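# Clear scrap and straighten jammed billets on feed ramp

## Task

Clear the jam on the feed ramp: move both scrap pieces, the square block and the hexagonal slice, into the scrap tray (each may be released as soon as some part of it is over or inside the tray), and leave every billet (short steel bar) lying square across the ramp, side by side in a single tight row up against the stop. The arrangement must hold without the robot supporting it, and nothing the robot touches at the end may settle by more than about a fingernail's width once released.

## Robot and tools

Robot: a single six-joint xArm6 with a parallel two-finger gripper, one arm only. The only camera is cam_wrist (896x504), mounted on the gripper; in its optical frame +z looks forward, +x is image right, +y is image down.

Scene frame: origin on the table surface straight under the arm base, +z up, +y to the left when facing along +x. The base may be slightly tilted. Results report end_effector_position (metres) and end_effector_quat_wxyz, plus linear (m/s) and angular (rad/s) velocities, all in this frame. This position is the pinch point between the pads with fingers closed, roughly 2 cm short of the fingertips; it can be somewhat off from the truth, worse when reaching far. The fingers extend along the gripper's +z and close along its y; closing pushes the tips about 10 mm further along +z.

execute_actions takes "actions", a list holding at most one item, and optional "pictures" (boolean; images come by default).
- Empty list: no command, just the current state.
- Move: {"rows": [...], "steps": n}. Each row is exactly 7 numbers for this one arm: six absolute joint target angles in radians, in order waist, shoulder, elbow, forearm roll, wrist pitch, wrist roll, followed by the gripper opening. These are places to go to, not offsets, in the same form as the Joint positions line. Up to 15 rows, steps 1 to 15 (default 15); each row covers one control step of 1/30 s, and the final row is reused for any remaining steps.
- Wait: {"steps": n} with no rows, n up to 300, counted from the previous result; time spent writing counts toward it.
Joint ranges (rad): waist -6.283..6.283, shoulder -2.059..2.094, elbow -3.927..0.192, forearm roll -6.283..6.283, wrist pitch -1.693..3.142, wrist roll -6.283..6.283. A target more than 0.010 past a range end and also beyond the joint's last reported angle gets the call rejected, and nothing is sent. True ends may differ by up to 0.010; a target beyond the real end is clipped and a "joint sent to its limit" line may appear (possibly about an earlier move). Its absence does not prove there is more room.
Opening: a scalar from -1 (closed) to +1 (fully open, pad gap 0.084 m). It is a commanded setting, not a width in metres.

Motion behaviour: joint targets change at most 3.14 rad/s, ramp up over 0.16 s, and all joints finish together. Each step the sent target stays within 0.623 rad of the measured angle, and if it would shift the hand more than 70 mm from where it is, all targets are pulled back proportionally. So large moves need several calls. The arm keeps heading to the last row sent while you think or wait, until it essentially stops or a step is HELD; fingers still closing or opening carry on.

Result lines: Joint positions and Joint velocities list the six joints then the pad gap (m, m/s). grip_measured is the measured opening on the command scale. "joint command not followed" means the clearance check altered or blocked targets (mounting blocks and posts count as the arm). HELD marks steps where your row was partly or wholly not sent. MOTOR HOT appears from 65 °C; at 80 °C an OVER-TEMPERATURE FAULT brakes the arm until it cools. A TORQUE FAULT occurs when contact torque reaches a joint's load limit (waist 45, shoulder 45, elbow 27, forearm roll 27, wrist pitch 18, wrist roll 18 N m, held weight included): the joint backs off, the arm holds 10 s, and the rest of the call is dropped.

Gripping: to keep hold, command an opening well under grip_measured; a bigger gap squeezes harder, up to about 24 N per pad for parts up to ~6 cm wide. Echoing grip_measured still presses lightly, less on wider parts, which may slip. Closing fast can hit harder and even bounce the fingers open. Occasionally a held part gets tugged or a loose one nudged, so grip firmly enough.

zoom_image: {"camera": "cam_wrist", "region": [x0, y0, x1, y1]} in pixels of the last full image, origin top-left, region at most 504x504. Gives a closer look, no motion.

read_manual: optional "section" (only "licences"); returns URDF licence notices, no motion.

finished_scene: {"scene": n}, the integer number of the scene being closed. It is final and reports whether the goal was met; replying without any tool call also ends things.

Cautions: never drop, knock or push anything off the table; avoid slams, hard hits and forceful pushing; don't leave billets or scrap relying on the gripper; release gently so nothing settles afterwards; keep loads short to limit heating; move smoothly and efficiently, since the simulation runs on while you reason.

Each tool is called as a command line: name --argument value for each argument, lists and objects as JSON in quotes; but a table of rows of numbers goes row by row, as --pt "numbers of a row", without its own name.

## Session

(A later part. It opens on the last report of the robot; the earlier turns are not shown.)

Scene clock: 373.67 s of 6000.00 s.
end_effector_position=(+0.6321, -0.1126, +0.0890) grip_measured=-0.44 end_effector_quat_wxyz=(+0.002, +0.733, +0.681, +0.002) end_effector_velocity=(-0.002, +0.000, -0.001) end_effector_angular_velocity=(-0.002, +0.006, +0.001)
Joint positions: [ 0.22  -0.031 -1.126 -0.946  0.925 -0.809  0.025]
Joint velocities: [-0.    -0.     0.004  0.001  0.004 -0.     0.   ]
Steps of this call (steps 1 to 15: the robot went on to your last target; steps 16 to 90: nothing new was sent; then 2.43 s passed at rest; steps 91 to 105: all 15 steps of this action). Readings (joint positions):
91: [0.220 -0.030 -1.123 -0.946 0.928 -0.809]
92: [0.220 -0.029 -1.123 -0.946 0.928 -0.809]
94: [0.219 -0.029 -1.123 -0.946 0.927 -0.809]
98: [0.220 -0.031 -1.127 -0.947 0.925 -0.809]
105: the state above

execute_actions --actions '[{"rows": [[0.222,-0.033,-1.1265,-0.945,0.928,-0.81,-1],[0.225,-0.0355,-1.127,-0.9435,0.932,-0.811,-1],[0.2285,-0.0385,-1.1277,-0.9418,0.937,-0.812,-1],[0.232,-0.0416,-1.1284,-0.9401,0.9419,-0.813,-1],[0.2354,-0.0446,-1.1291,-0.9384,0.9467,-0.814,-1],[0.2388,-0.0476,-1.1297,-0.9368,0.9515,-0.815,-1],[0.2422,-0.0506,-1.1304,-0.9351,0.9563,-0.816,-1],[0.2457,-0.0537,-1.1311,-0.9334,0.9612,-0.817,-1],[0.2491,-0.0567,-1.1318,-0.9317,0.966,-0.818,-1],[0.2525,-0.0597,-1.1325,-0.93,0.9708,-0.819,-1],[0.2557,-0.0632,-1.133,-0.9283,0.9755,-0.821,-1],[0.2589,-0.0676,-1.1333,-0.9262,0.9808,-0.823,-1],[0.2621,-0.072,-1.1336,-0.9242,0.986,-0.825,-1],[0.2653,-0.0763,-1.1338,-0.9221,0.9913,-0.827,-1],[0.2685,-0.0807,-1.1341,-0.9201,0.9966,-0.8295,-1]], "steps": 15}]' --pictures false

execute_actions --actions '[{"rows": [[0.2694,-0.0835,-1.1338,-0.919,0.9988,-0.831,-1],[0.2703,-0.0863,-1.1335,-0.918,1.001,-0.8327,-1],[0.2711,-0.0892,-1.1332,-0.9169,1.0033,-0.8343,-1],[0.272,-0.092,-1.1329,-0.9159,1.0055,-0.836,-1],[0.2729,-0.0948,-1.1326,-0.9148,1.0077,-0.8375,-1],[0.2728,-0.0974,-1.132,-0.914,1.0089,-0.8394,-1],[0.2727,-0.1001,-1.1313,-0.9132,1.0101,-0.8413,-1],[0.2726,-0.1027,-1.1307,-0.9125,1.0112,-0.8432,-1],[0.2725,-0.1054,-1.13,-0.9117,1.0124,-0.8451,-1],[0.2724,-0.108,-1.1294,-0.9109,1.0136,-0.847,-1],[0.272,-0.1103,-1.1287,-0.9103,1.0143,-0.8488,-1],[0.2715,-0.1127,-1.128,-0.9097,1.015,-0.8506,-1],[0.2711,-0.115,-1.1272,-0.909,1.0157,-0.8524,-1],[0.2706,-0.1174,-1.1265,-0.9084,1.0164,-0.8542,-1],[0.2702,-0.1197,-1.1258,-0.9078,1.0171,-0.856,-1]], "steps": 15}]' --pictures false

execute_actions --actions '[{"steps": 10}]'

Scene clock: 395.30 s of 6000.00 s.
end_effector_position=(+0.6311, -0.1140, +0.1065) grip_measured=-0.44 end_effector_quat_wxyz=(+0.002, +0.732, +0.681, -0.001) end_effector_velocity=(+0.028, -0.020, +0.090) end_effector_angular_velocity=(+0.008, -0.073, -0.030)
Joint positions: [ 0.251 -0.059 -1.129 -0.929  0.974 -0.821  0.025]
Joint velocities: [ 0.113 -0.139 -0.047  0.053  0.134 -0.047 -0.   ]
Steps of this call (steps 1 to 15: the robot went on to your last target; steps 16 to 90: nothing new was sent; then 18.13 s passed at rest; steps 91 to 105: all 15 steps of this action). Readings (joint positions):
91: [0.220 -0.030 -1.123 -0.946 0.928 -0.809]
92: [0.220 -0.030 -1.124 -0.946 0.928 -0.809]
94: [0.221 -0.031 -1.124 -0.945 0.930 -0.810]
98: [0.226 -0.035 -1.121 -0.940 0.945 -0.813]
105: the state above

Scene clock: 395.80 s of 6000.00 s.
end_effector_position=(+0.6325, -0.1248, +0.1283) grip_measured=-0.44 end_effector_quat_wxyz=(+0.005, +0.733, +0.681, +0.001) end_effector_velocity=(-0.005, -0.023, +0.018) end_effector_angular_velocity=(-0.003, -0.001, +0.004)
Joint positions: [ 0.272 -0.108 -1.129 -0.911  1.013 -0.848  0.025]
Joint velocities: [-0.005 -0.073  0.022  0.022  0.029 -0.053 -0.   ]
Steps of this call (steps 1 to 15: all 15 steps of this action). Readings (joint positions):
1: [0.255 -0.064 -1.130 -0.927 0.979 -0.823]
2: [0.258 -0.068 -1.131 -0.925 0.983 -0.824]
4: [0.264 -0.076 -1.132 -0.922 0.991 -0.828]
8: [0.270 -0.089 -1.133 -0.917 1.003 -0.835]
15: the state above

Scene clock: 396.13 s of 6000.00 s.
end_effector_position=(+0.6319, -0.1285, +0.1309) grip_measured=-0.44 end_effector_quat_wxyz=(+0.005, +0.732, +0.681, +0.001) end_effector_velocity=(-0.001, -0.001, +0.001) end_effector_angular_velocity=(-0.001, +0.001, +0.001)
Joint positions: [ 0.27  -0.119 -1.126 -0.908  1.017 -0.856  0.025]
Joint velocities: [-0.001 -0.004  0.002  0.001  0.002 -0.003  0.   ]
Steps of this call (steps 1 to 10: the robot went on to your last target). Readings (joint positions):
1: [0.271 -0.111 -1.128 -0.910 1.014 -0.849]
2: [0.271 -0.113 -1.127 -0.910 1.015 -0.851]
4: [0.271 -0.116 -1.127 -0.909 1.016 -0.853]
8: [0.270 -0.119 -1.126 -0.908 1.017 -0.855]
10: the state above

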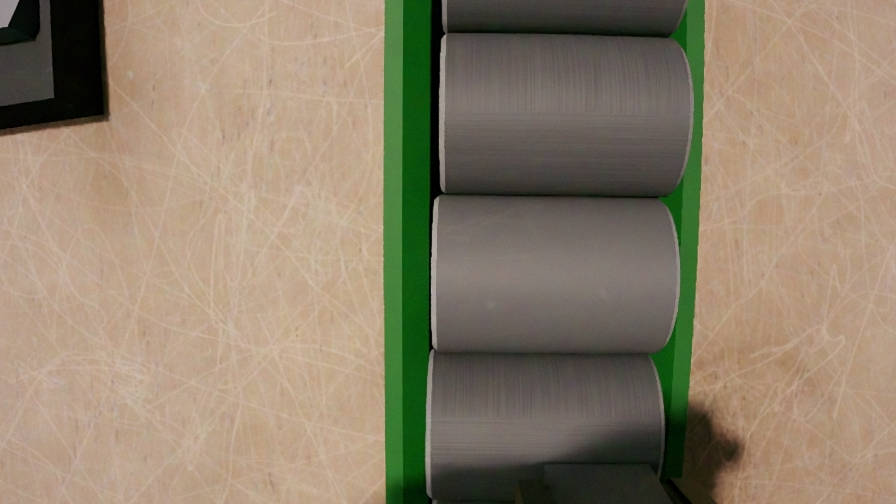

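execute_actions --actions '[{"rows": [[0.281,-0.13,-1.128,-0.902,1.033,-0.86,-1],[0.293,-0.14,-1.13,-0.896,1.049,-0.864,-1],[0.304,-0.15,-1.133,-0.891,1.065,-0.867,-1],[0.32,-0.16,-1.125,-0.89,1.075,-0.9,-1],[0.35,-0.168,-1.09,-0.9,1.076,-0.97,-1],[0.39,-0.174,-1.03,-0.913,1.074,-1.06,-1],[0.43,-0.18,-0.97,-0.927,1.071,-1.15,-1],[0.47,-0.185,-0.91,-0.94,1.068,-1.24,-1],[0.51,-0.19,-0.85,-0.954,1.066,-1.33,-1],[0.55,-0.196,-0.79,-0.967,1.063,-1.42,-1],[0.59,-0.201,-0.73,-0.98,1.06,-1.51,-1],[0.63,-0.206,-0.665,-0.994,1.058,-1.6,-1],[0.67,-0.212,-0.6,-1.007,1.055,-1.69,-1],[0.7139,-0.2173,-0.5347,-1.0219,1.0527,-1.79,-1]], "steps": 15}]' --pictures false

execute_actions --actions '[{"steps": 30}]'

Scene clock: 421.37 s of 6000.00 s.
end_effector_position=(+0.5736, -0.0574, +0.1498) grip_measured=-0.44 end_effector_quat_wxyz=(-0.004, +0.540, +0.842, +0.004) end_effector_velocity=(-0.238, +0.240, -0.009) end_effector_angular_velocity=(+0.033, +0.025, +1.736)
Joint positions: [ 0.432 -0.173 -0.953 -0.932  1.061 -1.158  0.025]
Joint velocities: [ 0.455 -0.075  0.664 -0.146 -0.014 -0.943  0.   ]
Steps of this call (steps 1 to 30: the robot went on to your last target; steps 31 to 90: nothing new was sent; then 21.73 s passed at rest; steps 91 to 105: all 15 steps of this action). Readings (joint positions):
91: [0.270 -0.120 -1.126 -0.908 1.017 -0.856]
92: [0.271 -0.121 -1.126 -0.907 1.020 -0.857]
94: [0.279 -0.127 -1.126 -0.903 1.031 -0.859]
98: [0.320 -0.153 -1.108 -0.901 1.056 -0.924]
105: the state above

Scene clock: 422.37 s of 6000.00 s.
end_effector_position=(+0.4047, +0.0444, +0.1404) grip_measured=-0.44 end_effector_quat_wxyz=(+0.000, +0.002, +1.000, -0.000) end_effector_velocity=(-0.004, +0.001, -0.001) end_effector_angular_velocity=(-0.001, +0.001, +0.018)
Joint positions: [ 0.713 -0.217 -0.536 -1.022  1.053 -1.789  0.025]
Joint velocities: [ 0.005  0.001  0.008 -0.001 -0.    -0.008 -0.   ]
Steps of this call (steps 1 to 30: the robot went on to your last target). Readings (joint positions):
1: [0.447 -0.176 -0.931 -0.936 1.061 -1.189]
2: [0.462 -0.178 -0.909 -0.941 1.060 -1.221]
4: [0.492 -0.182 -0.864 -0.951 1.060 -1.287]
8: [0.553 -0.192 -0.774 -0.970 1.058 -1.425]
30: the state above

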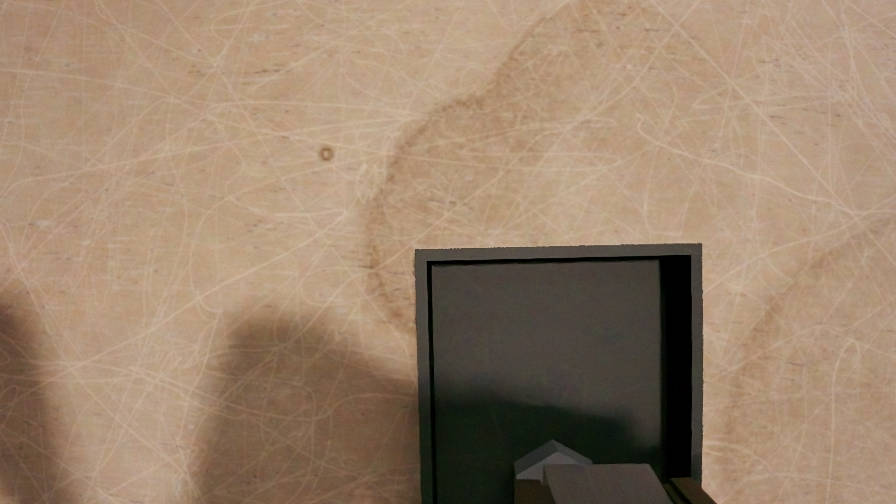

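execute_actions --actions '[{"rows": [[0.698,-0.2038,-0.5284,-1.043,1.035,-1.774,-1],[0.683,-0.1904,-0.5221,-1.064,1.0176,-1.758,-1],[0.667,-0.1769,-0.5158,-1.085,1.0,-1.742,-1],[0.652,-0.1635,-0.5095,-1.106,0.9825,-1.726,-1],[0.636,-0.15,-0.5031,-1.1275,0.965,-1.71,-1],[0.621,-0.1365,-0.4968,-1.1486,0.9474,-1.694,-1],[0.605,-0.1231,-0.4905,-1.17,0.93,-1.678,-1],[0.5896,-0.1096,-0.4842,-1.1908,0.9123,-1.6617,-1],[0.5745,-0.0947,-0.4872,-1.2114,0.9013,-1.65,-1],[0.5595,-0.0798,-0.4903,-1.232,0.8903,-1.638,-1],[0.5444,-0.0648,-0.4933,-1.2525,0.8793,-1.626,-1],[0.5293,-0.0499,-0.4963,-1.2731,0.8684,-1.614,-1],[0.5142,-0.035,-0.4993,-1.2937,0.8574,-1.6025,-1],[0.4992,-0.02,-0.5024,-1.3143,0.8464,-1.591,-1],[0.4841,-0.0051,-0.5054,-1.3348,0.8354,-1.579,-1]], "steps": 15}]' --pictures false

execute_actions --actions '[{"rows": [[0.479,0.0,-0.5064,-1.3417,0.8317,-1.575,-1],[0.474,0.005,-0.5074,-1.3485,0.828,-1.571,-1],[0.469,0.0098,-0.5084,-1.3554,0.8244,-1.567,-1]], "steps": 15}]'

Scene clock: 441.73 s of 6000.00 s.
end_effector_position=(+0.3867, +0.0489, +0.0743) grip_measured=-0.44 end_effector_quat_wxyz=(+0.002, +0.001, +1.000, -0.003) end_effector_velocity=(-0.017, +0.005, -0.169) end_effector_angular_velocity=(+0.008, -0.007, -0.005)
Joint positions: [ 0.56  -0.078 -0.496 -1.232  0.895 -1.641  0.025]
Joint velocities: [-0.446  0.427 -0.041 -0.609 -0.364  0.373  0.   ]
Steps of this call (steps 1 to 15: the robot went on to your last target; steps 16 to 90: nothing new was sent; then 15.87 s passed at rest; steps 91 to 105: all 15 steps of this action). Readings (joint positions):
91: [0.714 -0.217 -0.535 -1.022 1.052 -1.790]
92: [0.712 -0.216 -0.534 -1.025 1.050 -1.788]
94: [0.702 -0.208 -0.531 -1.039 1.038 -1.777]
98: [0.660 -0.171 -0.513 -1.095 0.992 -1.734]
105: the state above

Scene clock: 442.23 s of 6000.00 s.
end_effector_position=(+0.3816, +0.0497, +0.0408) grip_measured=-0.44 end_effector_quat_wxyz=(+0.001, +0.001, +1.000, -0.000) end_effector_velocity=(-0.002, +0.000, -0.004) end_effector_angular_velocity=(+0.001, +0.002, +0.002)
Joint positions: [ 0.47   0.008 -0.508 -1.354  0.825 -1.568  0.025]
Joint velocities: [-0.01   0.011 -0.001 -0.014 -0.008  0.009 -0.   ]
Steps of this call (steps 1 to 15: all 15 steps of this action). Readings (joint positions):
1: [0.545 -0.064 -0.497 -1.252 0.883 -1.628]
2: [0.530 -0.050 -0.499 -1.272 0.871 -1.617]
4: [0.505 -0.026 -0.503 -1.305 0.853 -1.597]
8: [0.479 -0.000 -0.507 -1.341 0.833 -1.576]
15: the state above

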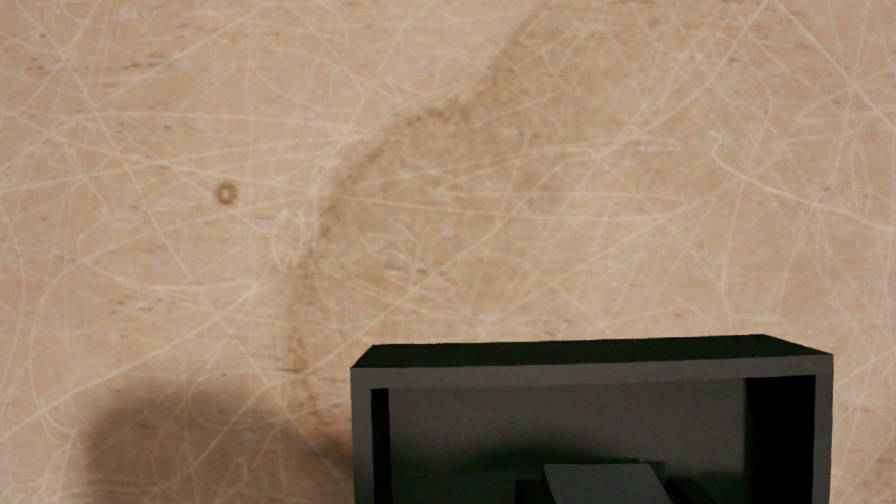

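execute_actions --actions '[{"rows": [[0.467,0.0118,-0.5088,-1.3581,0.8229,-1.5654,-1],[0.465,0.0138,-0.5092,-1.3609,0.8215,-1.5638,-1],[0.463,0.0158,-0.5096,-1.3636,0.82,-1.5623,-1],[0.461,0.0178,-0.51,-1.3664,0.8185,-1.5607,-1],[0.459,0.0197,-0.5104,-1.3691,0.8171,-1.5591,-1],[0.457,0.0217,-0.5108,-1.3719,0.8156,-1.5575,-1],[0.455,0.0237,-0.5112,-1.3746,0.8142,-1.556,-1],[0.4529,0.0257,-0.5116,-1.3774,0.8127,-1.5544,-1]], "steps": 15}]' --pictures false

Scene clock: 451.10 s of 6000.00 s.
end_effector_position=(+0.3796, +0.0496, +0.0349) grip_measured=-0.44 end_effector_quat_wxyz=(-0.001, -0.000, +1.000, +0.000) end_effector_velocity=(-0.002, -0.001, -0.006) end_effector_angular_velocity=(-0.001, +0.006, -0.000)
Joint positions: [ 0.455  0.023 -0.51  -1.375  0.814 -1.555  0.025]
Joint velocities: [-0.017  0.016 -0.004 -0.017 -0.009  0.009  0.   ]
Steps of this call (steps 1 to 15: the robot went on to your last target; steps 16 to 90: nothing new was sent; then 5.37 s passed at rest; steps 91 to 105: all 15 steps of this action). Readings (joint positions):
91: [0.469 0.010 -0.508 -1.355 0.824 -1.567]
92: [0.469 0.010 -0.508 -1.356 0.824 -1.567]
94: [0.467 0.011 -0.509 -1.358 0.823 -1.566]
98: [0.461 0.017 -0.510 -1.366 0.819 -1.561]
105: the state above

execute_actions --actions '[{"rows": [[0.451,0.0277,-0.512,-1.3801,0.8112,-1.5528,-1],[0.449,0.0297,-0.5124,-1.3829,0.8098,-1.5512,-1],[0.447,0.0317,-0.5128,-1.3856,0.8083,-1.5497,-1],[0.445,0.0337,-0.5132,-1.3884,0.8069,-1.548,-1],[0.443,0.0356,-0.5136,-1.3911,0.8054,-1.5465,-1]], "steps": 15}]' --pictures false

Scene clock: 455.37 s of 6000.00 s.
end_effector_position=(+0.3804, +0.0497, +0.0310) grip_measured=-0.44 end_effector_quat_wxyz=(-0.000, +0.001, +1.000, +0.001) end_effector_velocity=(-0.000, -0.000, -0.001) end_effector_angular_velocity=(+0.000, +0.000, -0.001)
Joint positions: [ 0.443  0.035 -0.515 -1.391  0.806 -1.547  0.025]
Joint velocities: [-0.004  0.002  0.    -0.005 -0.003  0.004  0.   ]
Steps of this call (steps 1 to 15: the robot went on to your last target; steps 16 to 90: nothing new was sent; then 0.77 s passed at rest; steps 91 to 105: all 15 steps of this action). Readings (joint positions):
91: [0.453 0.026 -0.512 -1.377 0.813 -1.554]
92: [0.453 0.026 -0.512 -1.378 0.812 -1.554]
94: [0.451 0.027 -0.512 -1.380 0.811 -1.553]
98: [0.446 0.032 -0.514 -1.387 0.808 -1.549]
105: the state above

Touching. Release and lift.

execute_actions --actions '[{"rows": [[0.444,0.0346,-0.5145,-1.39,0.806,-1.547,-0.6],[0.444,0.0346,-0.5145,-1.39,0.806,-1.547,-0.45],[0.444,0.0346,-0.5145,-1.39,0.806,-1.547,-0.35],[0.444,0.0346,-0.5145,-1.39,0.806,-1.547,-0.25],[0.444,0.0346,-0.5145,-1.39,0.806,-1.547,-0.15],[0.444,0.0346,-0.5145,-1.39,0.806,-1.547,-0.1],[0.444,0.0346,-0.5145,-1.39,0.806,-1.547,-0.1],[0.444,0.0346,-0.5145,-1.39,0.806,-1.547,-0.1],[0.444,0.0346,-0.5145,-1.39,0.806,-1.547,-0.1],[0.457,0.0217,-0.5108,-1.3719,0.8156,-1.5575,-0.1],[0.479,0.0,-0.5064,-1.3417,0.8317,-1.575,-0.1],[0.4992,-0.02,-0.5024,-1.3143,0.8464,-1.591,-0.1],[0.5293,-0.0499,-0.4963,-1.2731,0.8684,-1.614,-0.1],[0.5595,-0.0798,-0.4903,-1.232,0.8903,-1.638,-0.1],[0.5896,-0.1096,-0.4842,-1.1908,0.9123,-1.6617,-0.1]], "steps": 15}]' --pictures false

execute_actions --actions '[{"rows": [[0.5896,-0.1096,-0.4842,-1.1908,0.9123,-1.6617,-0.1],[0.5896,-0.1096,-0.4842,-1.1908,0.9123,-1.6617,-0.1],[0.5896,-0.1096,-0.4842,-1.1908,0.9123,-1.6617,-0.1],[0.5896,-0.1096,-0.4842,-1.1908,0.9123,-1.6617,-0.1],[0.65,-0.16,-0.51,-1.1,0.98,-1.4,0.3],[0.714,-0.217,-0.535,-1.022,1.053,-1.0,0.6],[0.76,-0.22,-0.7,-0.96,1.2,-0.5,1],[0.8,-0.22,-0.85,-0.9,1.32,0,1],[0.879,-0.228,-1.065,-0.825,1.497,0.995,1]], "steps": 15}]' --pictures false

execute_actions --actions '[{"steps": 40}]'

Scene clock: 468.77 s of 6000.00 s.
end_effector_position=(+0.3799, +0.0490, +0.0432) grip_measured=-0.12 end_effector_quat_wxyz=(-0.002, -0.000, +1.000, -0.002) end_effector_velocity=(+0.043, +0.002, +0.178) end_effector_angular_velocity=(-0.017, -0.063, -0.027)
Joint positions: [ 0.479  0.001 -0.504 -1.339  0.834 -1.576  0.039]
Joint velocities: [ 0.465 -0.467  0.078  0.619  0.325 -0.357  0.002]
Steps of this call (steps 1 to 15: the robot went on to your last target; steps 16 to 90: nothing new was sent; then 9.90 s passed at rest; steps 91 to 105: all 15 steps of this action). Readings (joint positions):
91: [0.443 0.035 -0.514 -1.391 0.805 -1.547]
92: [0.443 0.035 -0.514 -1.391 0.805 -1.547]
94: [0.443 0.035 -0.514 -1.391 0.806 -1.547]
98: [0.440 0.042 -0.504 -1.389 0.808 -1.547]
105: the state above

Scene clock: 469.27 s of 6000.00 s.
end_effector_position=(+0.4450, +0.0385, +0.1373) grip_measured=+0.99 end_effector_quat_wxyz=(+0.023, +0.226, +0.974, -0.015) end_effector_velocity=(+0.227, -0.054, +0.218) end_effector_angular_velocity=(-0.064, -0.153, -1.440)
Joint positions: [ 0.678 -0.153 -0.635 -1.076  1.077 -1.359  0.083]
Joint velocities: [ 0.308 -0.116 -0.656  0.387  0.651  0.855  0.008]
Steps of this call (steps 1 to 15: all 15 steps of this action). Readings (joint positions):
1: [0.496 -0.016 -0.501 -1.316 0.846 -1.589]
2: [0.515 -0.035 -0.498 -1.292 0.859 -1.604]
4: [0.548 -0.069 -0.493 -1.248 0.881 -1.629]
8: [0.594 -0.112 -0.493 -1.183 0.921 -1.602]
15: the state above

Scene clock: 470.60 s of 6000.00 s.
end_effector_position=(+0.5299, -0.0057, +0.3004) grip_measured=+1.00 end_effector_quat_wxyz=(+0.001, +1.000, +0.007, +0.000) end_effector_velocity=(+0.000, -0.000, +0.000) end_effector_angular_velocity=(+0.000, -0.000, -0.152)
Joint positions: [ 0.879 -0.228 -1.065 -0.825  1.497  0.98   0.084]
Joint velocities: [-0.    -0.001  0.001  0.     0.     0.151 -0.   ]
Steps of this call (steps 1 to 40: the robot went on to your last target). Readings (joint positions):
1: [0.688 -0.157 -0.657 -1.063 1.099 -1.329]
2: [0.699 -0.161 -0.679 -1.049 1.122 -1.296]
4: [0.721 -0.169 -0.726 -1.022 1.167 -1.226]
8: [0.764 -0.185 -0.818 -0.969 1.256 -1.060]
40: the state above

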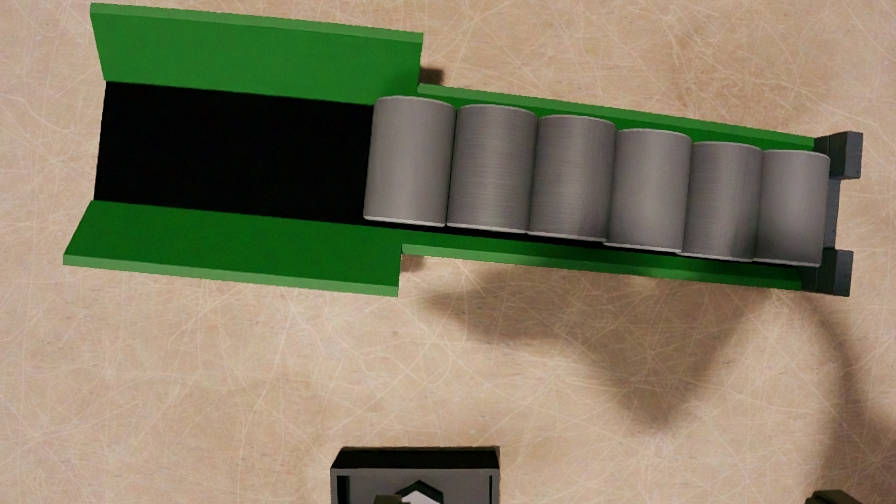

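finished_scene --scene 1

The scene is finished: the task was done.


## Next scene

The same job, from a new start.

execute_actions --actions '[]'

Scene clock: 0.00 s of 6000.00 s.
end_effector_position=(+0.2287, +0.3182, +0.3086) grip_measured=+1.00 end_effector_quat_wxyz=(+0.242, +0.958, -0.051, +0.147) end_effector_velocity=(+0.000, -0.000, +0.000) end_effector_angular_velocity=(+0.000, +0.001, -0.000)
Joint positions: [ 1.573  1.105 -1.825 -0.673  1.984  1.885  0.084]
Joint velocities: [-0.001 -0.001  0.    -0.    -0.    -0.     0.   ]

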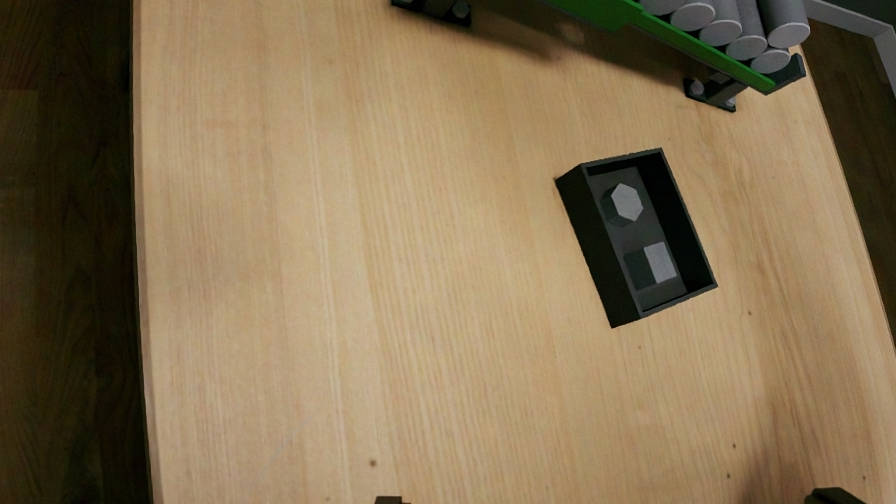

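execute_actions --actions '[{"rows": [[0.879,-0.228,-1.065,-0.825,1.497,0.995,1]], "steps": 15}]' --pictures false

execute_actions --actions '[{"steps": 45}]'

Scene clock: 3.73 s of 6000.00 s.
end_effector_position=(+0.3419, +0.2600, +0.2528) grip_measured=+1.00 end_effector_quat_wxyz=(+0.222, +0.974, +0.031, +0.027) end_effector_velocity=(+0.235, -0.192, -0.091) end_effector_angular_velocity=(+0.198, +0.586, +0.281)
Joint positions: [ 1.29   0.796 -1.526 -0.736  1.781  1.575  0.084]
Joint velocities: [-0.602 -0.819  0.672 -0.13  -0.412 -0.813 -0.   ]
Steps of this call (steps 1 to 90: nothing new was sent; then 0.23 s passed at rest; steps 91 to 105: all 15 steps of this action). Readings (joint positions):
91: [1.573 1.105 -1.825 -0.673 1.984 1.884]
92: [1.570 1.101 -1.819 -0.674 1.979 1.879]
94: [1.537 1.067 -1.781 -0.682 1.950 1.842]
98: [1.438 0.970 -1.691 -0.705 1.883 1.749]
105: the state above

Scene clock: 5.23 s of 6000.00 s.
end_effector_position=(+0.5296, -0.0052, +0.3002) grip_measured=+1.00 end_effector_quat_wxyz=(+0.001, +1.000, -0.000, +0.000) end_effector_velocity=(+0.002, -0.004, +0.002) end_effector_angular_velocity=(+0.005, -0.004, -0.007)
Joint positions: [ 0.879 -0.227 -1.065 -0.825  1.497  0.995  0.084]
Joint velocities: [-0.003 -0.01  -0.001 -0.001 -0.001 -0.003 -0.   ]
Steps of this call (steps 1 to 45: the robot went on to your last target). Readings (joint positions):
1: [1.270 0.769 -1.504 -0.741 1.767 1.548]
2: [1.250 0.740 -1.482 -0.745 1.754 1.521]
4: [1.213 0.682 -1.441 -0.753 1.728 1.468]
8: [1.146 0.559 -1.366 -0.767 1.682 1.374]
45: the state above

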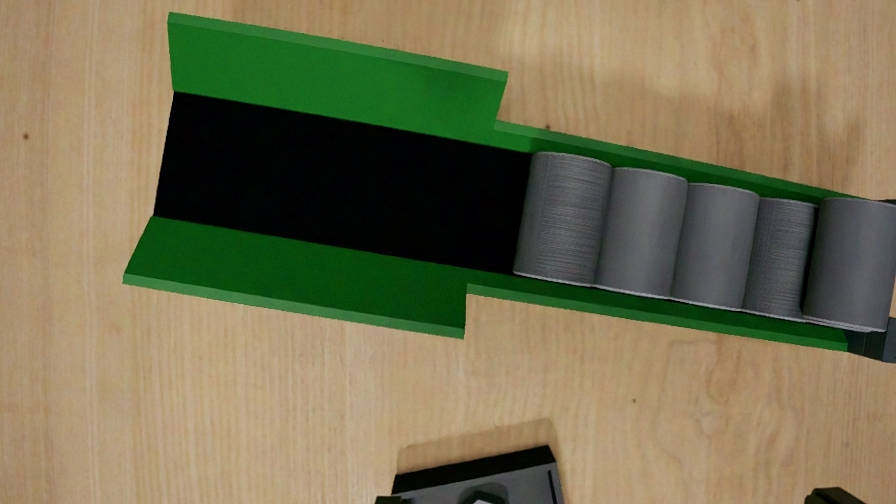

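execute_actions --actions '[{"rows": [[0.4375,-0.4553,-0.9347,-0.8517,1.2383,0.629,1]], "steps": 15}]' --pictures false

execute_actions --actions '[{"steps": 20}]'

Scene clock: 18.90 s of 6000.00 s.
end_effector_position=(+0.5597, -0.1251, +0.2317) grip_measured=+1.00 end_effector_quat_wxyz=(-0.003, +1.000, -0.002, -0.003) end_effector_velocity=(+0.017, -0.252, -0.106) end_effector_angular_velocity=(-0.064, -0.041, -0.018)
Joint positions: [ 0.512 -0.417 -0.957 -0.847  1.283  0.692  0.084]
Joint velocities: [-0.703 -0.368  0.199 -0.043 -0.397 -0.568 -0.   ]
Steps of this call (steps 1 to 15: the robot went on to your last target; steps 16 to 90: nothing new was sent; then 10.17 s passed at rest; steps 91 to 105: all 15 steps of this action). Readings (joint positions):
91: [0.879 -0.228 -1.065 -0.825 1.497 0.995]
92: [0.875 -0.230 -1.063 -0.825 1.493 0.990]
94: [0.835 -0.250 -1.050 -0.827 1.468 0.955]
98: [0.712 -0.314 -1.016 -0.835 1.400 0.857]
105: the state above

Scene clock: 19.57 s of 6000.00 s.
end_effector_position=(+0.5606, -0.1511, +0.2206) grip_measured=+1.00 end_effector_quat_wxyz=(+0.001, +1.000, -0.000, +0.000) end_effector_velocity=(-0.000, -0.001, -0.000) end_effector_angular_velocity=(-0.000, +0.000, +0.000)
Joint positions: [ 0.438 -0.455 -0.935 -0.852  1.238  0.629  0.084]
Joint velocities: [-0.001 -0.001  0.     0.    -0.    -0.001  0.   ]
Steps of this call (steps 1 to 20: the robot went on to your last target). Readings (joint positions):
1: [0.492 -0.428 -0.951 -0.848 1.272 0.675]
2: [0.476 -0.436 -0.947 -0.849 1.262 0.662]
4: [0.457 -0.446 -0.941 -0.851 1.251 0.646]
8: [0.443 -0.452 -0.936 -0.851 1.241 0.633]
20: the state above

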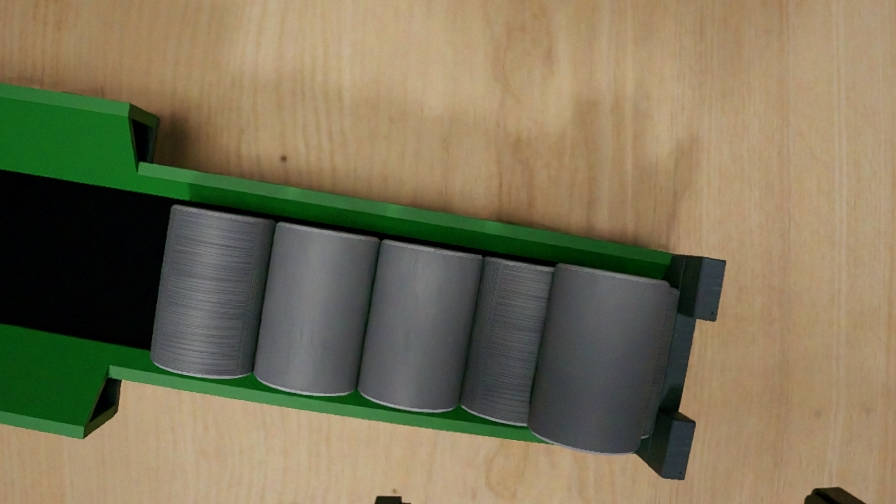

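execute_actions --actions '[{"rows": [[0.415,-0.434,-0.952,-0.851,1.219,0.646,0.8],[0.393,-0.413,-0.969,-0.851,1.2,0.663,0.6],[0.37,-0.392,-0.986,-0.85,1.181,0.68,0.4],[0.348,-0.371,-1.003,-0.85,1.162,0.698,0.2],[0.3259,-0.3503,-1.0205,-0.8499,1.143,0.715,0.2]], "steps": 15}]' --pictures false

execute_actions --actions '[{"steps": 8}]'

Scene clock: 35.47 s of 6000.00 s.
end_effector_position=(+0.5926, -0.1646, +0.1917) grip_measured=+0.19 end_effector_quat_wxyz=(+0.001, +0.997, -0.072, +0.000) end_effector_velocity=(+0.014, -0.007, -0.008) end_effector_angular_velocity=(+0.003, -0.011, -0.059)
Joint positions: [ 0.33  -0.354 -1.017 -0.85   1.147  0.712  0.052]
Joint velocities: [-0.037  0.032 -0.033  0.    -0.037  0.033 -0.001]
Steps of this call (steps 1 to 15: the robot went on to your last target; steps 16 to 90: nothing new was sent; then 12.40 s passed at rest; steps 91 to 105: all 15 steps of this action). Readings (joint positions):
91: [0.437 -0.455 -0.935 -0.852 1.238 0.629]
92: [0.435 -0.453 -0.936 -0.852 1.236 0.631]
94: [0.422 -0.441 -0.947 -0.851 1.224 0.642]
98: [0.366 -0.388 -0.989 -0.850 1.178 0.683]
105: the state above

Scene clock: 35.73 s of 6000.00 s.
end_effector_position=(+0.5937, -0.1651, +0.1908) grip_measured=+0.19 end_effector_quat_wxyz=(+0.001, +0.997, -0.074, +0.000) end_effector_velocity=(+0.001, -0.001, -0.001) end_effector_angular_velocity=(-0.000, -0.000, -0.004)
Joint positions: [ 0.326 -0.351 -1.02  -0.85   1.143  0.715  0.052]
Joint velocities: [-0.003  0.003 -0.003 -0.    -0.002  0.002 -0.   ]
Steps of this call (steps 1 to 8: the robot went on to your last target). Readings (joint positions):
1: [0.329 -0.353 -1.018 -0.850 1.145 0.713]
2: [0.328 -0.352 -1.019 -0.850 1.145 0.713]
4: [0.327 -0.352 -1.020 -0.850 1.144 0.714]
8: the state above

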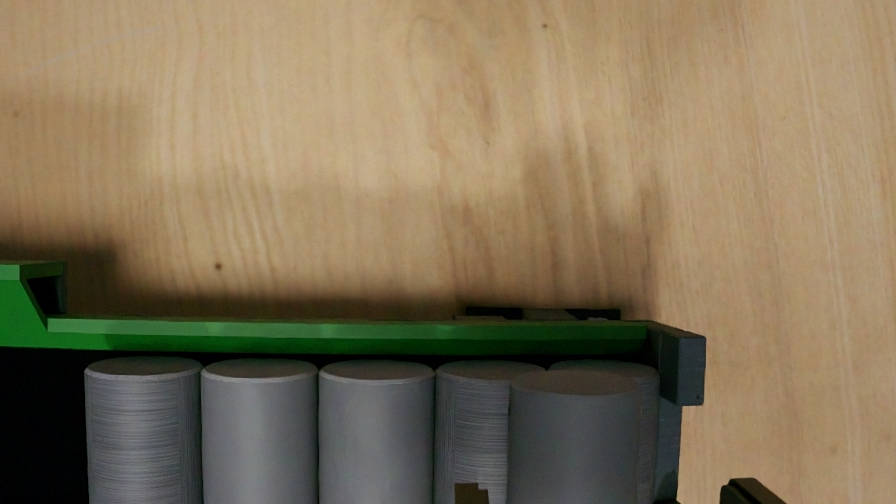

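execute_actions --actions '[{"rows": [[0.3126,-0.3432,-1.0165,-0.8536,1.126,0.717,0.2],[0.2993,-0.3361,-1.0124,-0.8574,1.109,0.718,0.2],[0.286,-0.329,-1.0084,-0.8611,1.092,0.72,0.2],[0.2727,-0.3219,-1.0043,-0.8648,1.0751,0.722,0.2],[0.2595,-0.3147,-1.0003,-0.8685,1.0581,0.723,0.2],[0.2462,-0.3076,-0.9962,-0.8723,1.0411,0.725,0.2],[0.2329,-0.3005,-0.9922,-0.876,1.0241,0.727,0.2],[0.2196,-0.2934,-0.9881,-0.8797,1.0071,0.728,0.2],[0.2063,-0.2863,-0.9841,-0.8835,0.9901,0.73,0.2],[0.193,-0.2792,-0.98,-0.8872,0.9732,0.732,0.2],[0.183,-0.2738,-0.977,-0.89,0.9604,0.733,0.2],[0.173,-0.2685,-0.974,-0.8928,0.9477,0.734,0.2],[0.1664,-0.265,-0.9719,-0.8946,0.9392,0.735,0.2],[0.1598,-0.2614,-0.9699,-0.8965,0.9307,0.736,0.2]], "steps": 15}]' --pictures false

execute_actions --actions '[{"steps": 15}]'

Scene clock: 58.30 s of 6000.00 s.
end_effector_position=(+0.5946, -0.1691, +0.1334) grip_measured=+0.19 end_effector_quat_wxyz=(+0.002, +0.997, -0.080, +0.000) end_effector_velocity=(-0.011, -0.012, -0.135) end_effector_angular_velocity=(+0.011, +0.013, -0.030)
Joint positions: [ 0.197 -0.281 -0.981 -0.886  0.979  0.731  0.052]
Joint velocities: [-0.304  0.164  0.094 -0.084 -0.382  0.039 -0.   ]
Steps of this call (steps 1 to 15: the robot went on to your last target; steps 16 to 90: nothing new was sent; then 19.07 s passed at rest; steps 91 to 105: all 15 steps of this action). Readings (joint positions):
91: [0.326 -0.350 -1.020 -0.850 1.143 0.715]
92: [0.325 -0.350 -1.020 -0.850 1.141 0.715]
94: [0.316 -0.346 -1.018 -0.853 1.129 0.716]
98: [0.279 -0.326 -1.006 -0.863 1.083 0.721]
105: the state above

Scene clock: 58.80 s of 6000.00 s.
end_effector_position=(+0.5939, -0.1707, +0.1181) grip_measured=+0.19 end_effector_quat_wxyz=(+0.000, +0.997, -0.083, +0.001) end_effector_velocity=(+0.000, +0.000, -0.001) end_effector_angular_velocity=(+0.001, -0.001, -0.000)
Joint positions: [ 0.161 -0.262 -0.97  -0.896  0.931  0.736  0.052]
Joint velocities: [-0.002  0.     0.001 -0.    -0.004  0.     0.   ]
Steps of this call (steps 1 to 15: the robot went on to your last target). Readings (joint positions):
1: [0.187 -0.276 -0.978 -0.889 0.967 0.732]
2: [0.180 -0.272 -0.975 -0.891 0.958 0.733]
4: [0.170 -0.266 -0.973 -0.893 0.945 0.735]
8: [0.163 -0.263 -0.971 -0.896 0.934 0.736]
15: the state above

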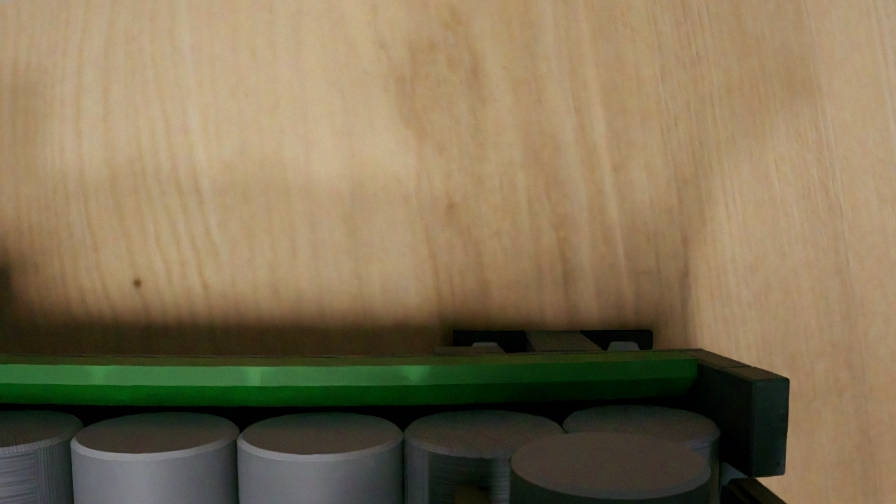

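execute_actions --actions '[{"rows": [[0.1598,-0.2614,-0.9699,-0.8965,0.9307,0.736,0.12],[0.1598,-0.2614,-0.9699,-0.8965,0.9307,0.736,0.05],[0.1598,-0.2614,-0.9699,-0.8965,0.9307,0.736,0.0],[0.1598,-0.2614,-0.9699,-0.8965,0.9307,0.736,-0.05],[0.1598,-0.2614,-0.9699,-0.8965,0.9307,0.736,-0.1],[0.1598,-0.2614,-0.9699,-0.8965,0.9307,0.736,-0.15],[0.1598,-0.2614,-0.9699,-0.8965,0.9307,0.736,-0.25],[0.1598,-0.2614,-0.9699,-0.8965,0.9307,0.736,-0.4],[0.1598,-0.2614,-0.9699,-0.8965,0.9307,0.736,-0.6],[0.1598,-0.2614,-0.9699,-0.8965,0.9307,0.736,-0.8],[0.1598,-0.2614,-0.9699,-0.8965,0.9307,0.736,-1]], "steps": 15}]'

Scene clock: 65.20 s of 6000.00 s.
end_effector_position=(+0.5947, -0.1698, +0.1188) grip_measured=-0.10 end_effector_quat_wxyz=(-0.001, +0.997, -0.083, +0.002) end_effector_velocity=(-0.001, -0.000, -0.001) end_effector_angular_velocity=(-0.001, +0.003, +0.001)
Joint positions: [ 0.162 -0.262 -0.971 -0.896  0.929  0.736  0.04 ]
Joint velocities: [-0.001  0.001  0.001 -0.     0.001 -0.     0.   ]
Steps of this call (steps 1 to 15: the robot went on to your last target; steps 16 to 90: nothing new was sent; then 2.90 s passed at rest; steps 91 to 105: all 15 steps of this action). Readings (joint positions):
91: [0.160 -0.261 -0.970 -0.896 0.930 0.736]
92: [0.160 -0.262 -0.970 -0.896 0.930 0.736]
94: [0.162 -0.261 -0.970 -0.895 0.929 0.736]
98: [0.162 -0.262 -0.971 -0.896 0.928 0.736]
105: the state above

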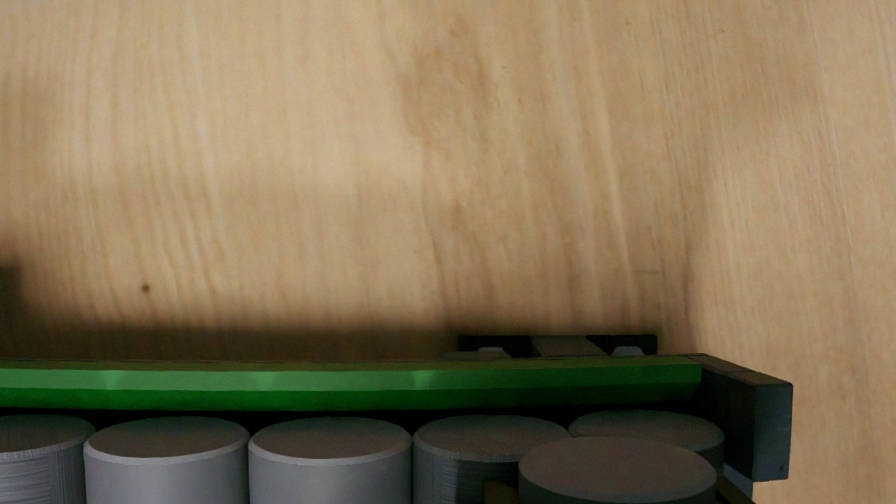

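execute_actions --actions '[{"rows": [[0.1664,-0.265,-0.9719,-0.8946,0.9392,0.735,-1],[0.173,-0.2685,-0.974,-0.8928,0.9477,0.734,-1],[0.183,-0.2738,-0.977,-0.89,0.9604,0.733,-1],[0.193,-0.2792,-0.98,-0.8872,0.9732,0.732,-1],[0.2063,-0.2863,-0.9841,-0.8835,0.9901,0.73,-1],[0.2196,-0.2934,-0.9881,-0.8797,1.0071,0.728,-1],[0.2329,-0.3005,-0.9922,-0.876,1.0241,0.727,-1],[0.2462,-0.3076,-0.9962,-0.8723,1.0411,0.725,-1],[0.2595,-0.3147,-1.0003,-0.8685,1.0581,0.723,-1],[0.275,-0.305,-1.012,-0.869,1.07,0.735,-1],[0.295,-0.28,-1.028,-0.871,1.08,0.755,-1],[0.32,-0.243,-1.05,-0.875,1.089,0.785,-1],[0.345,-0.205,-1.073,-0.879,1.097,0.815,-1],[0.37,-0.166,-1.096,-0.883,1.106,0.846,-1],[0.395,-0.128,-1.119,-0.887,1.114,0.876,-1]], "steps": 15}]' --pictures false

execute_actions --actions '[{"rows": [[0.42,-0.089,-1.142,-0.8915,1.123,0.907,-1],[0.445,-0.05,-1.165,-0.8956,1.1316,0.937,-1],[0.47,-0.012,-1.188,-0.9,1.14,0.968,-1],[0.495,0.027,-1.21,-0.904,1.149,0.998,-1],[0.52,0.066,-1.233,-0.908,1.157,1.029,-1],[0.545,0.105,-1.256,-0.912,1.166,1.059,-1],[0.565,0.135,-1.274,-0.9155,1.173,1.083,-1],[0.5777,0.1553,-1.2861,-0.9175,1.1773,1.099,-1]], "steps": 15}]' --pictures false

execute_actions --actions '[{"steps": 20}]'

Scene clock: 85.70 s of 6000.00 s.
end_effector_position=(+0.6026, -0.1515, +0.1582) grip_measured=-0.10 end_effector_quat_wxyz=(+0.002, +0.997, -0.081, -0.000) end_effector_velocity=(+0.094, +0.249, +0.058) end_effector_angular_velocity=(+0.066, -0.005, -0.013)
Joint positions: [ 0.282 -0.267 -1.029 -0.876  1.065  0.763  0.04 ]
Joint velocities: [ 0.555  0.536 -0.424 -0.027  0.297  0.474 -0.   ]
Steps of this call (steps 1 to 15: the robot went on to your last target; steps 16 to 90: nothing new was sent; then 17.00 s passed at rest; steps 91 to 105: all 15 steps of this action). Readings (joint positions):
91: [0.162 -0.262 -0.970 -0.897 0.929 0.736]
92: [0.162 -0.262 -0.970 -0.896 0.930 0.736]
94: [0.165 -0.262 -0.971 -0.896 0.935 0.735]
98: [0.185 -0.271 -0.969 -0.889 0.979 0.732]
105: the state above

Scene clock: 86.20 s of 6000.00 s.
end_effector_position=(+0.6270, +0.0123, +0.1632) grip_measured=-0.10 end_effector_quat_wxyz=(-0.001, +0.997, -0.081, -0.002) end_effector_velocity=(-0.012, +0.255, +0.010) end_effector_angular_velocity=(-0.016, -0.023, +0.031)
Joint positions: [ 0.542  0.102 -1.252 -0.912  1.164  1.055  0.04 ]
Joint velocities: [ 0.362  0.535 -0.296 -0.051  0.114  0.407 -0.   ]
Steps of this call (steps 1 to 15: all 15 steps of this action). Readings (joint positions):
1: [0.302 -0.246 -1.043 -0.877 1.074 0.780]
2: [0.321 -0.222 -1.059 -0.879 1.083 0.799]
4: [0.359 -0.169 -1.089 -0.884 1.098 0.840]
8: [0.429 -0.066 -1.151 -0.894 1.124 0.922]
15: the state above

Scene clock: 86.87 s of 6000.00 s.
end_effector_position=(+0.6268, +0.0365, +0.1656) grip_measured=-0.10 end_effector_quat_wxyz=(+0.000, +0.997, -0.083, +0.000) end_effector_velocity=(+0.001, -0.000, -0.001) end_effector_angular_velocity=(-0.002, -0.001, +0.000)
Joint positions: [ 0.578  0.155 -1.286 -0.917  1.178  1.099  0.04 ]
Joint velocities: [-0.002  0.004 -0.003 -0.003 -0.001 -0.     0.   ]
Steps of this call (steps 1 to 20: the robot went on to your last target). Readings (joint positions):
1: [0.552 0.118 -1.261 -0.913 1.167 1.067]
2: [0.560 0.129 -1.267 -0.914 1.170 1.076]
4: [0.568 0.142 -1.277 -0.916 1.173 1.087]
8: [0.573 0.151 -1.286 -0.919 1.176 1.096]
20: the state above

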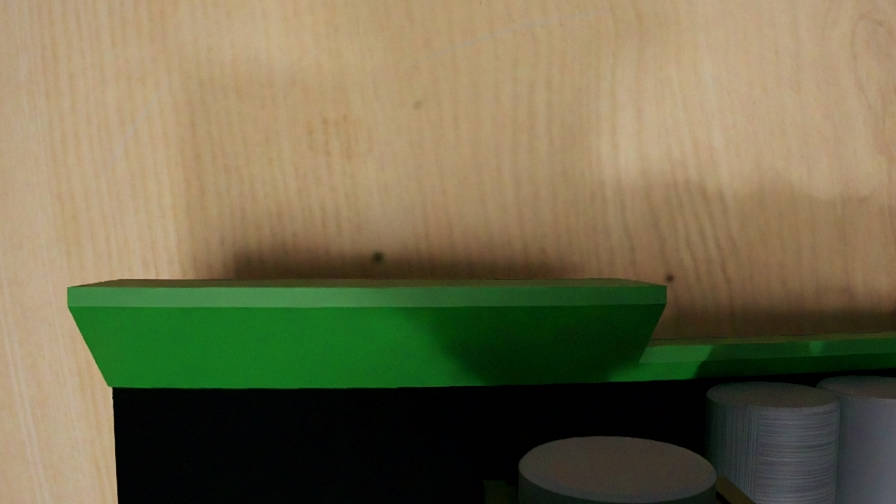

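execute_actions --actions '[{"rows": [[0.5707,0.1607,-1.2842,-0.9218,1.168,1.1015,-1],[0.5637,0.166,-1.2823,-0.9261,1.1587,1.104,-1],[0.5567,0.1714,-1.2804,-0.9304,1.1493,1.1066,-1],[0.5496,0.1767,-1.2785,-0.9347,1.14,1.109,-1],[0.5426,0.1821,-1.2767,-0.939,1.1307,1.1116,-1],[0.5356,0.1874,-1.2748,-0.9433,1.1214,1.114,-1],[0.5286,0.1928,-1.2729,-0.9476,1.1121,1.1167,-1],[0.5216,0.1981,-1.271,-0.9519,1.1027,1.119,-1],[0.5146,0.2035,-1.2691,-0.9562,1.0934,1.1218,-1],[0.5075,0.2088,-1.2672,-0.9605,1.0841,1.124,-1],[0.5023,0.2128,-1.2658,-0.9638,1.0771,1.126,-1],[0.497,0.2168,-1.2644,-0.967,1.0701,1.128,-1],[0.4935,0.2195,-1.2634,-0.9691,1.0655,1.1293,-1],[0.49,0.2222,-1.2625,-0.9713,1.0608,1.1306,-1]], "steps": 15}]' --pictures false

execute_actions --actions '[{"steps": 15}]'

Scene clock: 101.17 s of 6000.00 s.
end_effector_position=(+0.6265, +0.0395, +0.1216) grip_measured=-0.10 end_effector_quat_wxyz=(+0.001, +0.997, -0.083, +0.000) end_effector_velocity=(-0.007, +0.006, -0.098) end_effector_angular_velocity=(+0.005, +0.009, +0.001)
Joint positions: [ 0.508  0.208 -1.267 -0.96   1.086  1.124  0.04 ]
Joint velocities: [-0.155  0.119  0.043 -0.094 -0.203  0.055 -0.   ]
Steps of this call (steps 1 to 15: the robot went on to your last target; steps 16 to 90: nothing new was sent; then 10.80 s passed at rest; steps 91 to 105: all 15 steps of this action). Readings (joint positions):
91: [0.578 0.155 -1.286 -0.918 1.177 1.099]
92: [0.577 0.156 -1.286 -0.918 1.176 1.099]
94: [0.573 0.159 -1.285 -0.921 1.169 1.101]
98: [0.552 0.175 -1.279 -0.933 1.143 1.108]
105: the state above

Scene clock: 101.67 s of 6000.00 s.
end_effector_position=(+0.6262, +0.0403, +0.1106) grip_measured=-0.10 end_effector_quat_wxyz=(+0.000, +0.997, -0.083, +0.000) end_effector_velocity=(-0.001, +0.000, -0.002) end_effector_angular_velocity=(-0.001, +0.002, -0.000)
Joint positions: [ 0.49   0.222 -1.263 -0.971  1.061  1.131  0.04 ]
Joint velocities: [-0.002  0.002  0.002 -0.001 -0.002  0.002  0.   ]
Steps of this call (steps 1 to 15: the robot went on to your last target). Readings (joint positions):
1: [0.504 0.212 -1.266 -0.963 1.080 1.125]
2: [0.500 0.215 -1.265 -0.965 1.075 1.127]
4: [0.495 0.219 -1.263 -0.968 1.068 1.129]
8: [0.492 0.221 -1.263 -0.970 1.063 1.130]
15: the state above

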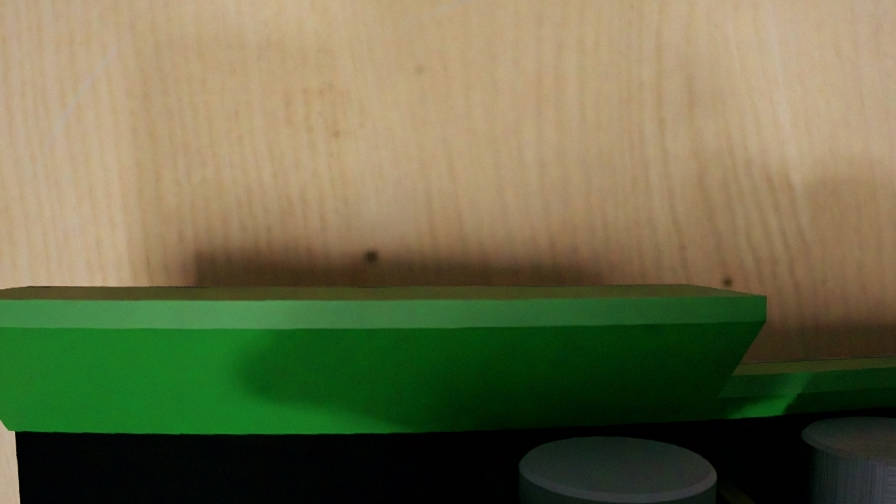

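execute_actions --actions '[{"rows": [[0.4891,0.2228,-1.2623,-0.9718,1.0598,1.1308,-1],[0.4883,0.2233,-1.2621,-0.9723,1.0587,1.131,-1],[0.4874,0.2239,-1.2619,-0.9727,1.0577,1.1312,-1],[0.4866,0.2244,-1.2617,-0.9732,1.0566,1.1314,-1],[0.4857,0.225,-1.2615,-0.9737,1.0556,1.1316,-1],[0.4849,0.2255,-1.2613,-0.9742,1.0545,1.1318,-1],[0.484,0.2261,-1.2611,-0.9747,1.0535,1.132,-1],[0.4832,0.2266,-1.2609,-0.9751,1.0524,1.1322,-1]], "steps": 15}]' --pictures false

Scene clock: 107.60 s of 6000.00 s.
end_effector_position=(+0.6271, +0.0401, +0.1082) grip_measured=-0.10 end_effector_quat_wxyz=(-0.001, +0.996, -0.084, +0.001) end_effector_velocity=(+0.000, +0.000, -0.001) end_effector_angular_velocity=(+0.002, -0.002, +0.001)
Joint positions: [ 0.485  0.225 -1.263 -0.975  1.053  1.132  0.04 ]
Joint velocities: [-0.002  0.001  0.001 -0.003 -0.005  0.     0.   ]
Steps of this call (steps 1 to 15: the robot went on to your last target; steps 16 to 90: nothing new was sent; then 2.43 s passed at rest; steps 91 to 105: all 15 steps of this action). Readings (joint positions):
91: [0.490 0.222 -1.262 -0.971 1.061 1.131]
92: [0.490 0.222 -1.262 -0.971 1.061 1.131]
94: [0.489 0.223 -1.262 -0.972 1.060 1.131]
98: [0.487 0.224 -1.262 -0.973 1.057 1.131]
105: the state above

Contact made. Release and lift.

execute_actions --actions '[{"rows": [[0.4874,0.2239,-1.2619,-0.9727,1.0577,1.1312,-1],[0.4874,0.2239,-1.2619,-0.9727,1.0577,1.1312,-1],[0.4874,0.2239,-1.2619,-0.9727,1.0577,1.1312,-0.6],[0.4874,0.2239,-1.2619,-0.9727,1.0577,1.1312,-0.3],[0.4874,0.2239,-1.2619,-0.9727,1.0577,1.1312,-0.15],[0.4874,0.2239,-1.2619,-0.9727,1.0577,1.1312,-0.08],[0.4874,0.2239,-1.2619,-0.9727,1.0577,1.1312,-0.02],[0.4874,0.2239,-1.2619,-0.9727,1.0577,1.1312,0.04],[0.4874,0.2239,-1.2619,-0.9727,1.0577,1.1312,0.08]], "steps": 15}]' --pictures false

execute_actions --actions '[{"rows": [[0.49,0.2222,-1.2625,-0.9713,1.0608,1.1306,0.08],[0.4925,0.2203,-1.2632,-0.9698,1.0641,1.13,0.08],[0.495,0.2184,-1.2638,-0.9682,1.0674,1.129,0.08],[0.4975,0.2165,-1.2645,-0.9667,1.0708,1.128,0.08],[0.5,0.2146,-1.2652,-0.9652,1.0741,1.127,0.08],[0.5025,0.2126,-1.2659,-0.9636,1.0774,1.126,0.08],[0.505,0.2107,-1.2665,-0.9621,1.0808,1.125,0.08],[0.5075,0.2088,-1.2672,-0.9605,1.0841,1.124,0.08],[0.51,0.2069,-1.2679,-0.959,1.0874,1.1235,0.08],[0.5125,0.205,-1.2686,-0.9575,1.0907,1.1225,0.08],[0.515,0.2031,-1.2692,-0.956,1.094,1.1216,0.08],[0.5175,0.2012,-1.2699,-0.9544,1.0974,1.1207,0.08],[0.52,0.1993,-1.2706,-0.9529,1.1007,1.1198,0.08],[0.5225,0.1974,-1.2712,-0.9514,1.104,1.119,0.08],[0.525,0.1955,-1.2719,-0.9498,1.1073,1.118,0.08]], "steps": 15}]' --pictures false

execute_actions --actions '[{"rows": [[0.5275,0.1936,-1.2726,-0.9483,1.1107,1.117,0.08],[0.53,0.1917,-1.2733,-0.9468,1.114,1.116,0.08],[0.5325,0.1898,-1.2739,-0.9452,1.1173,1.115,0.08],[0.535,0.1879,-1.2746,-0.9437,1.1206,1.114,0.08],[0.5375,0.186,-1.2753,-0.9422,1.124,1.1135,0.08],[0.54,0.1841,-1.276,-0.9406,1.1273,1.1126,0.08],[0.5426,0.1821,-1.2767,-0.939,1.1307,1.1116,0.08],[0.5496,0.1767,-1.2785,-0.9347,1.14,1.109,0.08],[0.5567,0.1714,-1.2804,-0.9304,1.1493,1.1066,0.08],[0.5637,0.166,-1.2823,-0.9261,1.1587,1.104,0.08],[0.5707,0.1607,-1.2842,-0.9218,1.168,1.1015,0.08],[0.5777,0.1553,-1.2861,-0.9175,1.1773,1.099,0.08],[0.64,0.08,-1.24,-0.9,1.24,1.08,0.3],[0.7,0.0,-1.2,-0.88,1.3,1.06,0.6],[0.76,-0.08,-1.15,-0.86,1.37,1.035,1]], "steps": 15}]' --pictures false

execute_actions --actions '[{"steps": 30}]'

Scene clock: 123.20 s of 6000.00 s.
end_effector_position=(+0.6224, +0.0407, +0.1051) grip_measured=+0.06 end_effector_quat_wxyz=(+0.002, +0.997, -0.081, -0.004) end_effector_velocity=(+0.019, -0.003, +0.018) end_effector_angular_velocity=(+0.019, -0.040, -0.024)
Joint positions: [ 0.485  0.228 -1.257 -0.972  1.059  1.131  0.047]
Joint velocities: [ 0.01  -0.018 -0.027 -0.002 -0.006 -0.     0.005]
Steps of this call (steps 1 to 15: the robot went on to your last target; steps 16 to 90: nothing new was sent; then 12.10 s passed at rest; steps 91 to 105: all 15 steps of this action). Readings (joint positions):
91: [0.483 0.227 -1.261 -0.975 1.052 1.132]
92: [0.484 0.227 -1.261 -0.975 1.053 1.132]
94: [0.485 0.227 -1.260 -0.974 1.054 1.132]
98: [0.486 0.226 -1.260 -0.973 1.057 1.131]
105: the state above

Scene clock: 123.70 s of 6000.00 s.
end_effector_position=(+0.6271, +0.0394, +0.1250) grip_measured=+0.07 end_effector_quat_wxyz=(+0.001, +0.997, -0.083, +0.001) end_effector_velocity=(+0.002, -0.003, +0.047) end_effector_angular_velocity=(-0.003, -0.003, +0.000)
Joint positions: [ 0.513  0.204 -1.269 -0.957  1.092  1.122  0.047]
Joint velocities: [ 0.074 -0.056 -0.02   0.045  0.098 -0.027 -0.   ]
Steps of this call (steps 1 to 15: all 15 steps of this action). Readings (joint positions):
1: [0.485 0.227 -1.258 -0.972 1.059 1.131]
2: [0.486 0.227 -1.259 -0.972 1.059 1.131]
4: [0.488 0.224 -1.261 -0.971 1.061 1.131]
8: [0.496 0.218 -1.264 -0.967 1.070 1.128]
15: the state above

Scene clock: 124.20 s of 6000.00 s.
end_effector_position=(+0.6232, +0.0363, +0.1629) grip_measured=+0.40 end_effector_quat_wxyz=(+0.002, +0.997, -0.079, -0.000) end_effector_velocity=(-0.106, -0.027, +0.257) end_effector_angular_velocity=(-0.022, +0.007, +0.212)
Joint positions: [ 0.576  0.151 -1.272 -0.922  1.174  1.099  0.061]
Joint velocities: [ 0.47  -0.534  0.274  0.175  0.516 -0.157  0.194]
Steps of this call (steps 1 to 15: all 15 steps of this action). Readings (joint positions):
1: [0.516 0.203 -1.269 -0.955 1.095 1.121]
2: [0.518 0.201 -1.270 -0.954 1.098 1.120]
4: [0.523 0.197 -1.271 -0.951 1.105 1.119]
8: [0.533 0.189 -1.274 -0.945 1.118 1.115]
15: the state above

Scene clock: 125.20 s of 6000.00 s.
end_effector_position=(+0.5723, +0.0144, +0.2561) grip_measured=+1.00 end_effector_quat_wxyz=(+0.001, +0.999, -0.035, +0.002) end_effector_velocity=(-0.000, +0.000, +0.000) end_effector_angular_velocity=(+0.000, -0.000, -0.000)
Joint positions: [ 0.76  -0.08  -1.15  -0.86   1.37   1.035  0.084]
Joint velocities: [ 0.001  0.    -0.     0.     0.     0.001  0.   ]
Steps of this call (steps 1 to 30: the robot went on to your last target). Readings (joint positions):
1: [0.594 0.130 -1.261 -0.916 1.192 1.094]
2: [0.614 0.106 -1.249 -0.909 1.212 1.087]
4: [0.653 0.055 -1.225 -0.896 1.253 1.074]
8: [0.723 -0.033 -1.178 -0.873 1.327 1.049]
30: the state above
The arm was judged still, so your last target was given up. Only a new action makes it travel on or press farther. Fingers that are still opening or closing keep moving.

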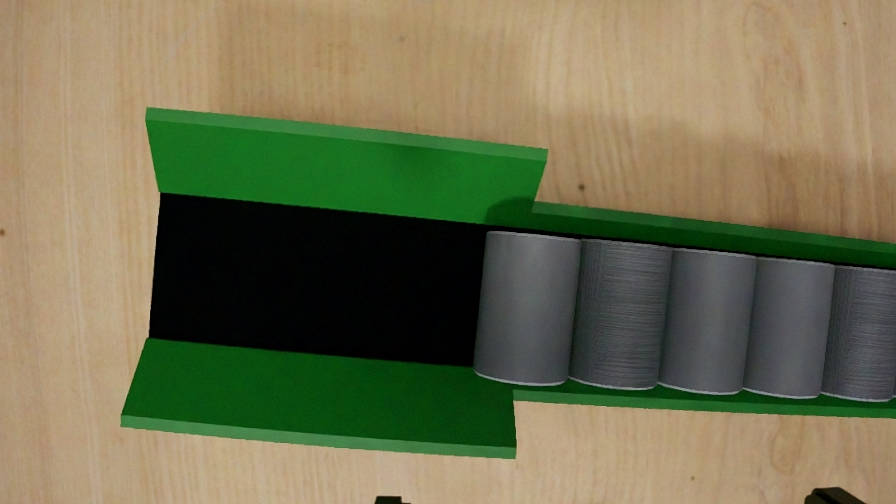

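finished_scene --scene 2

The scene is finished: the task was done.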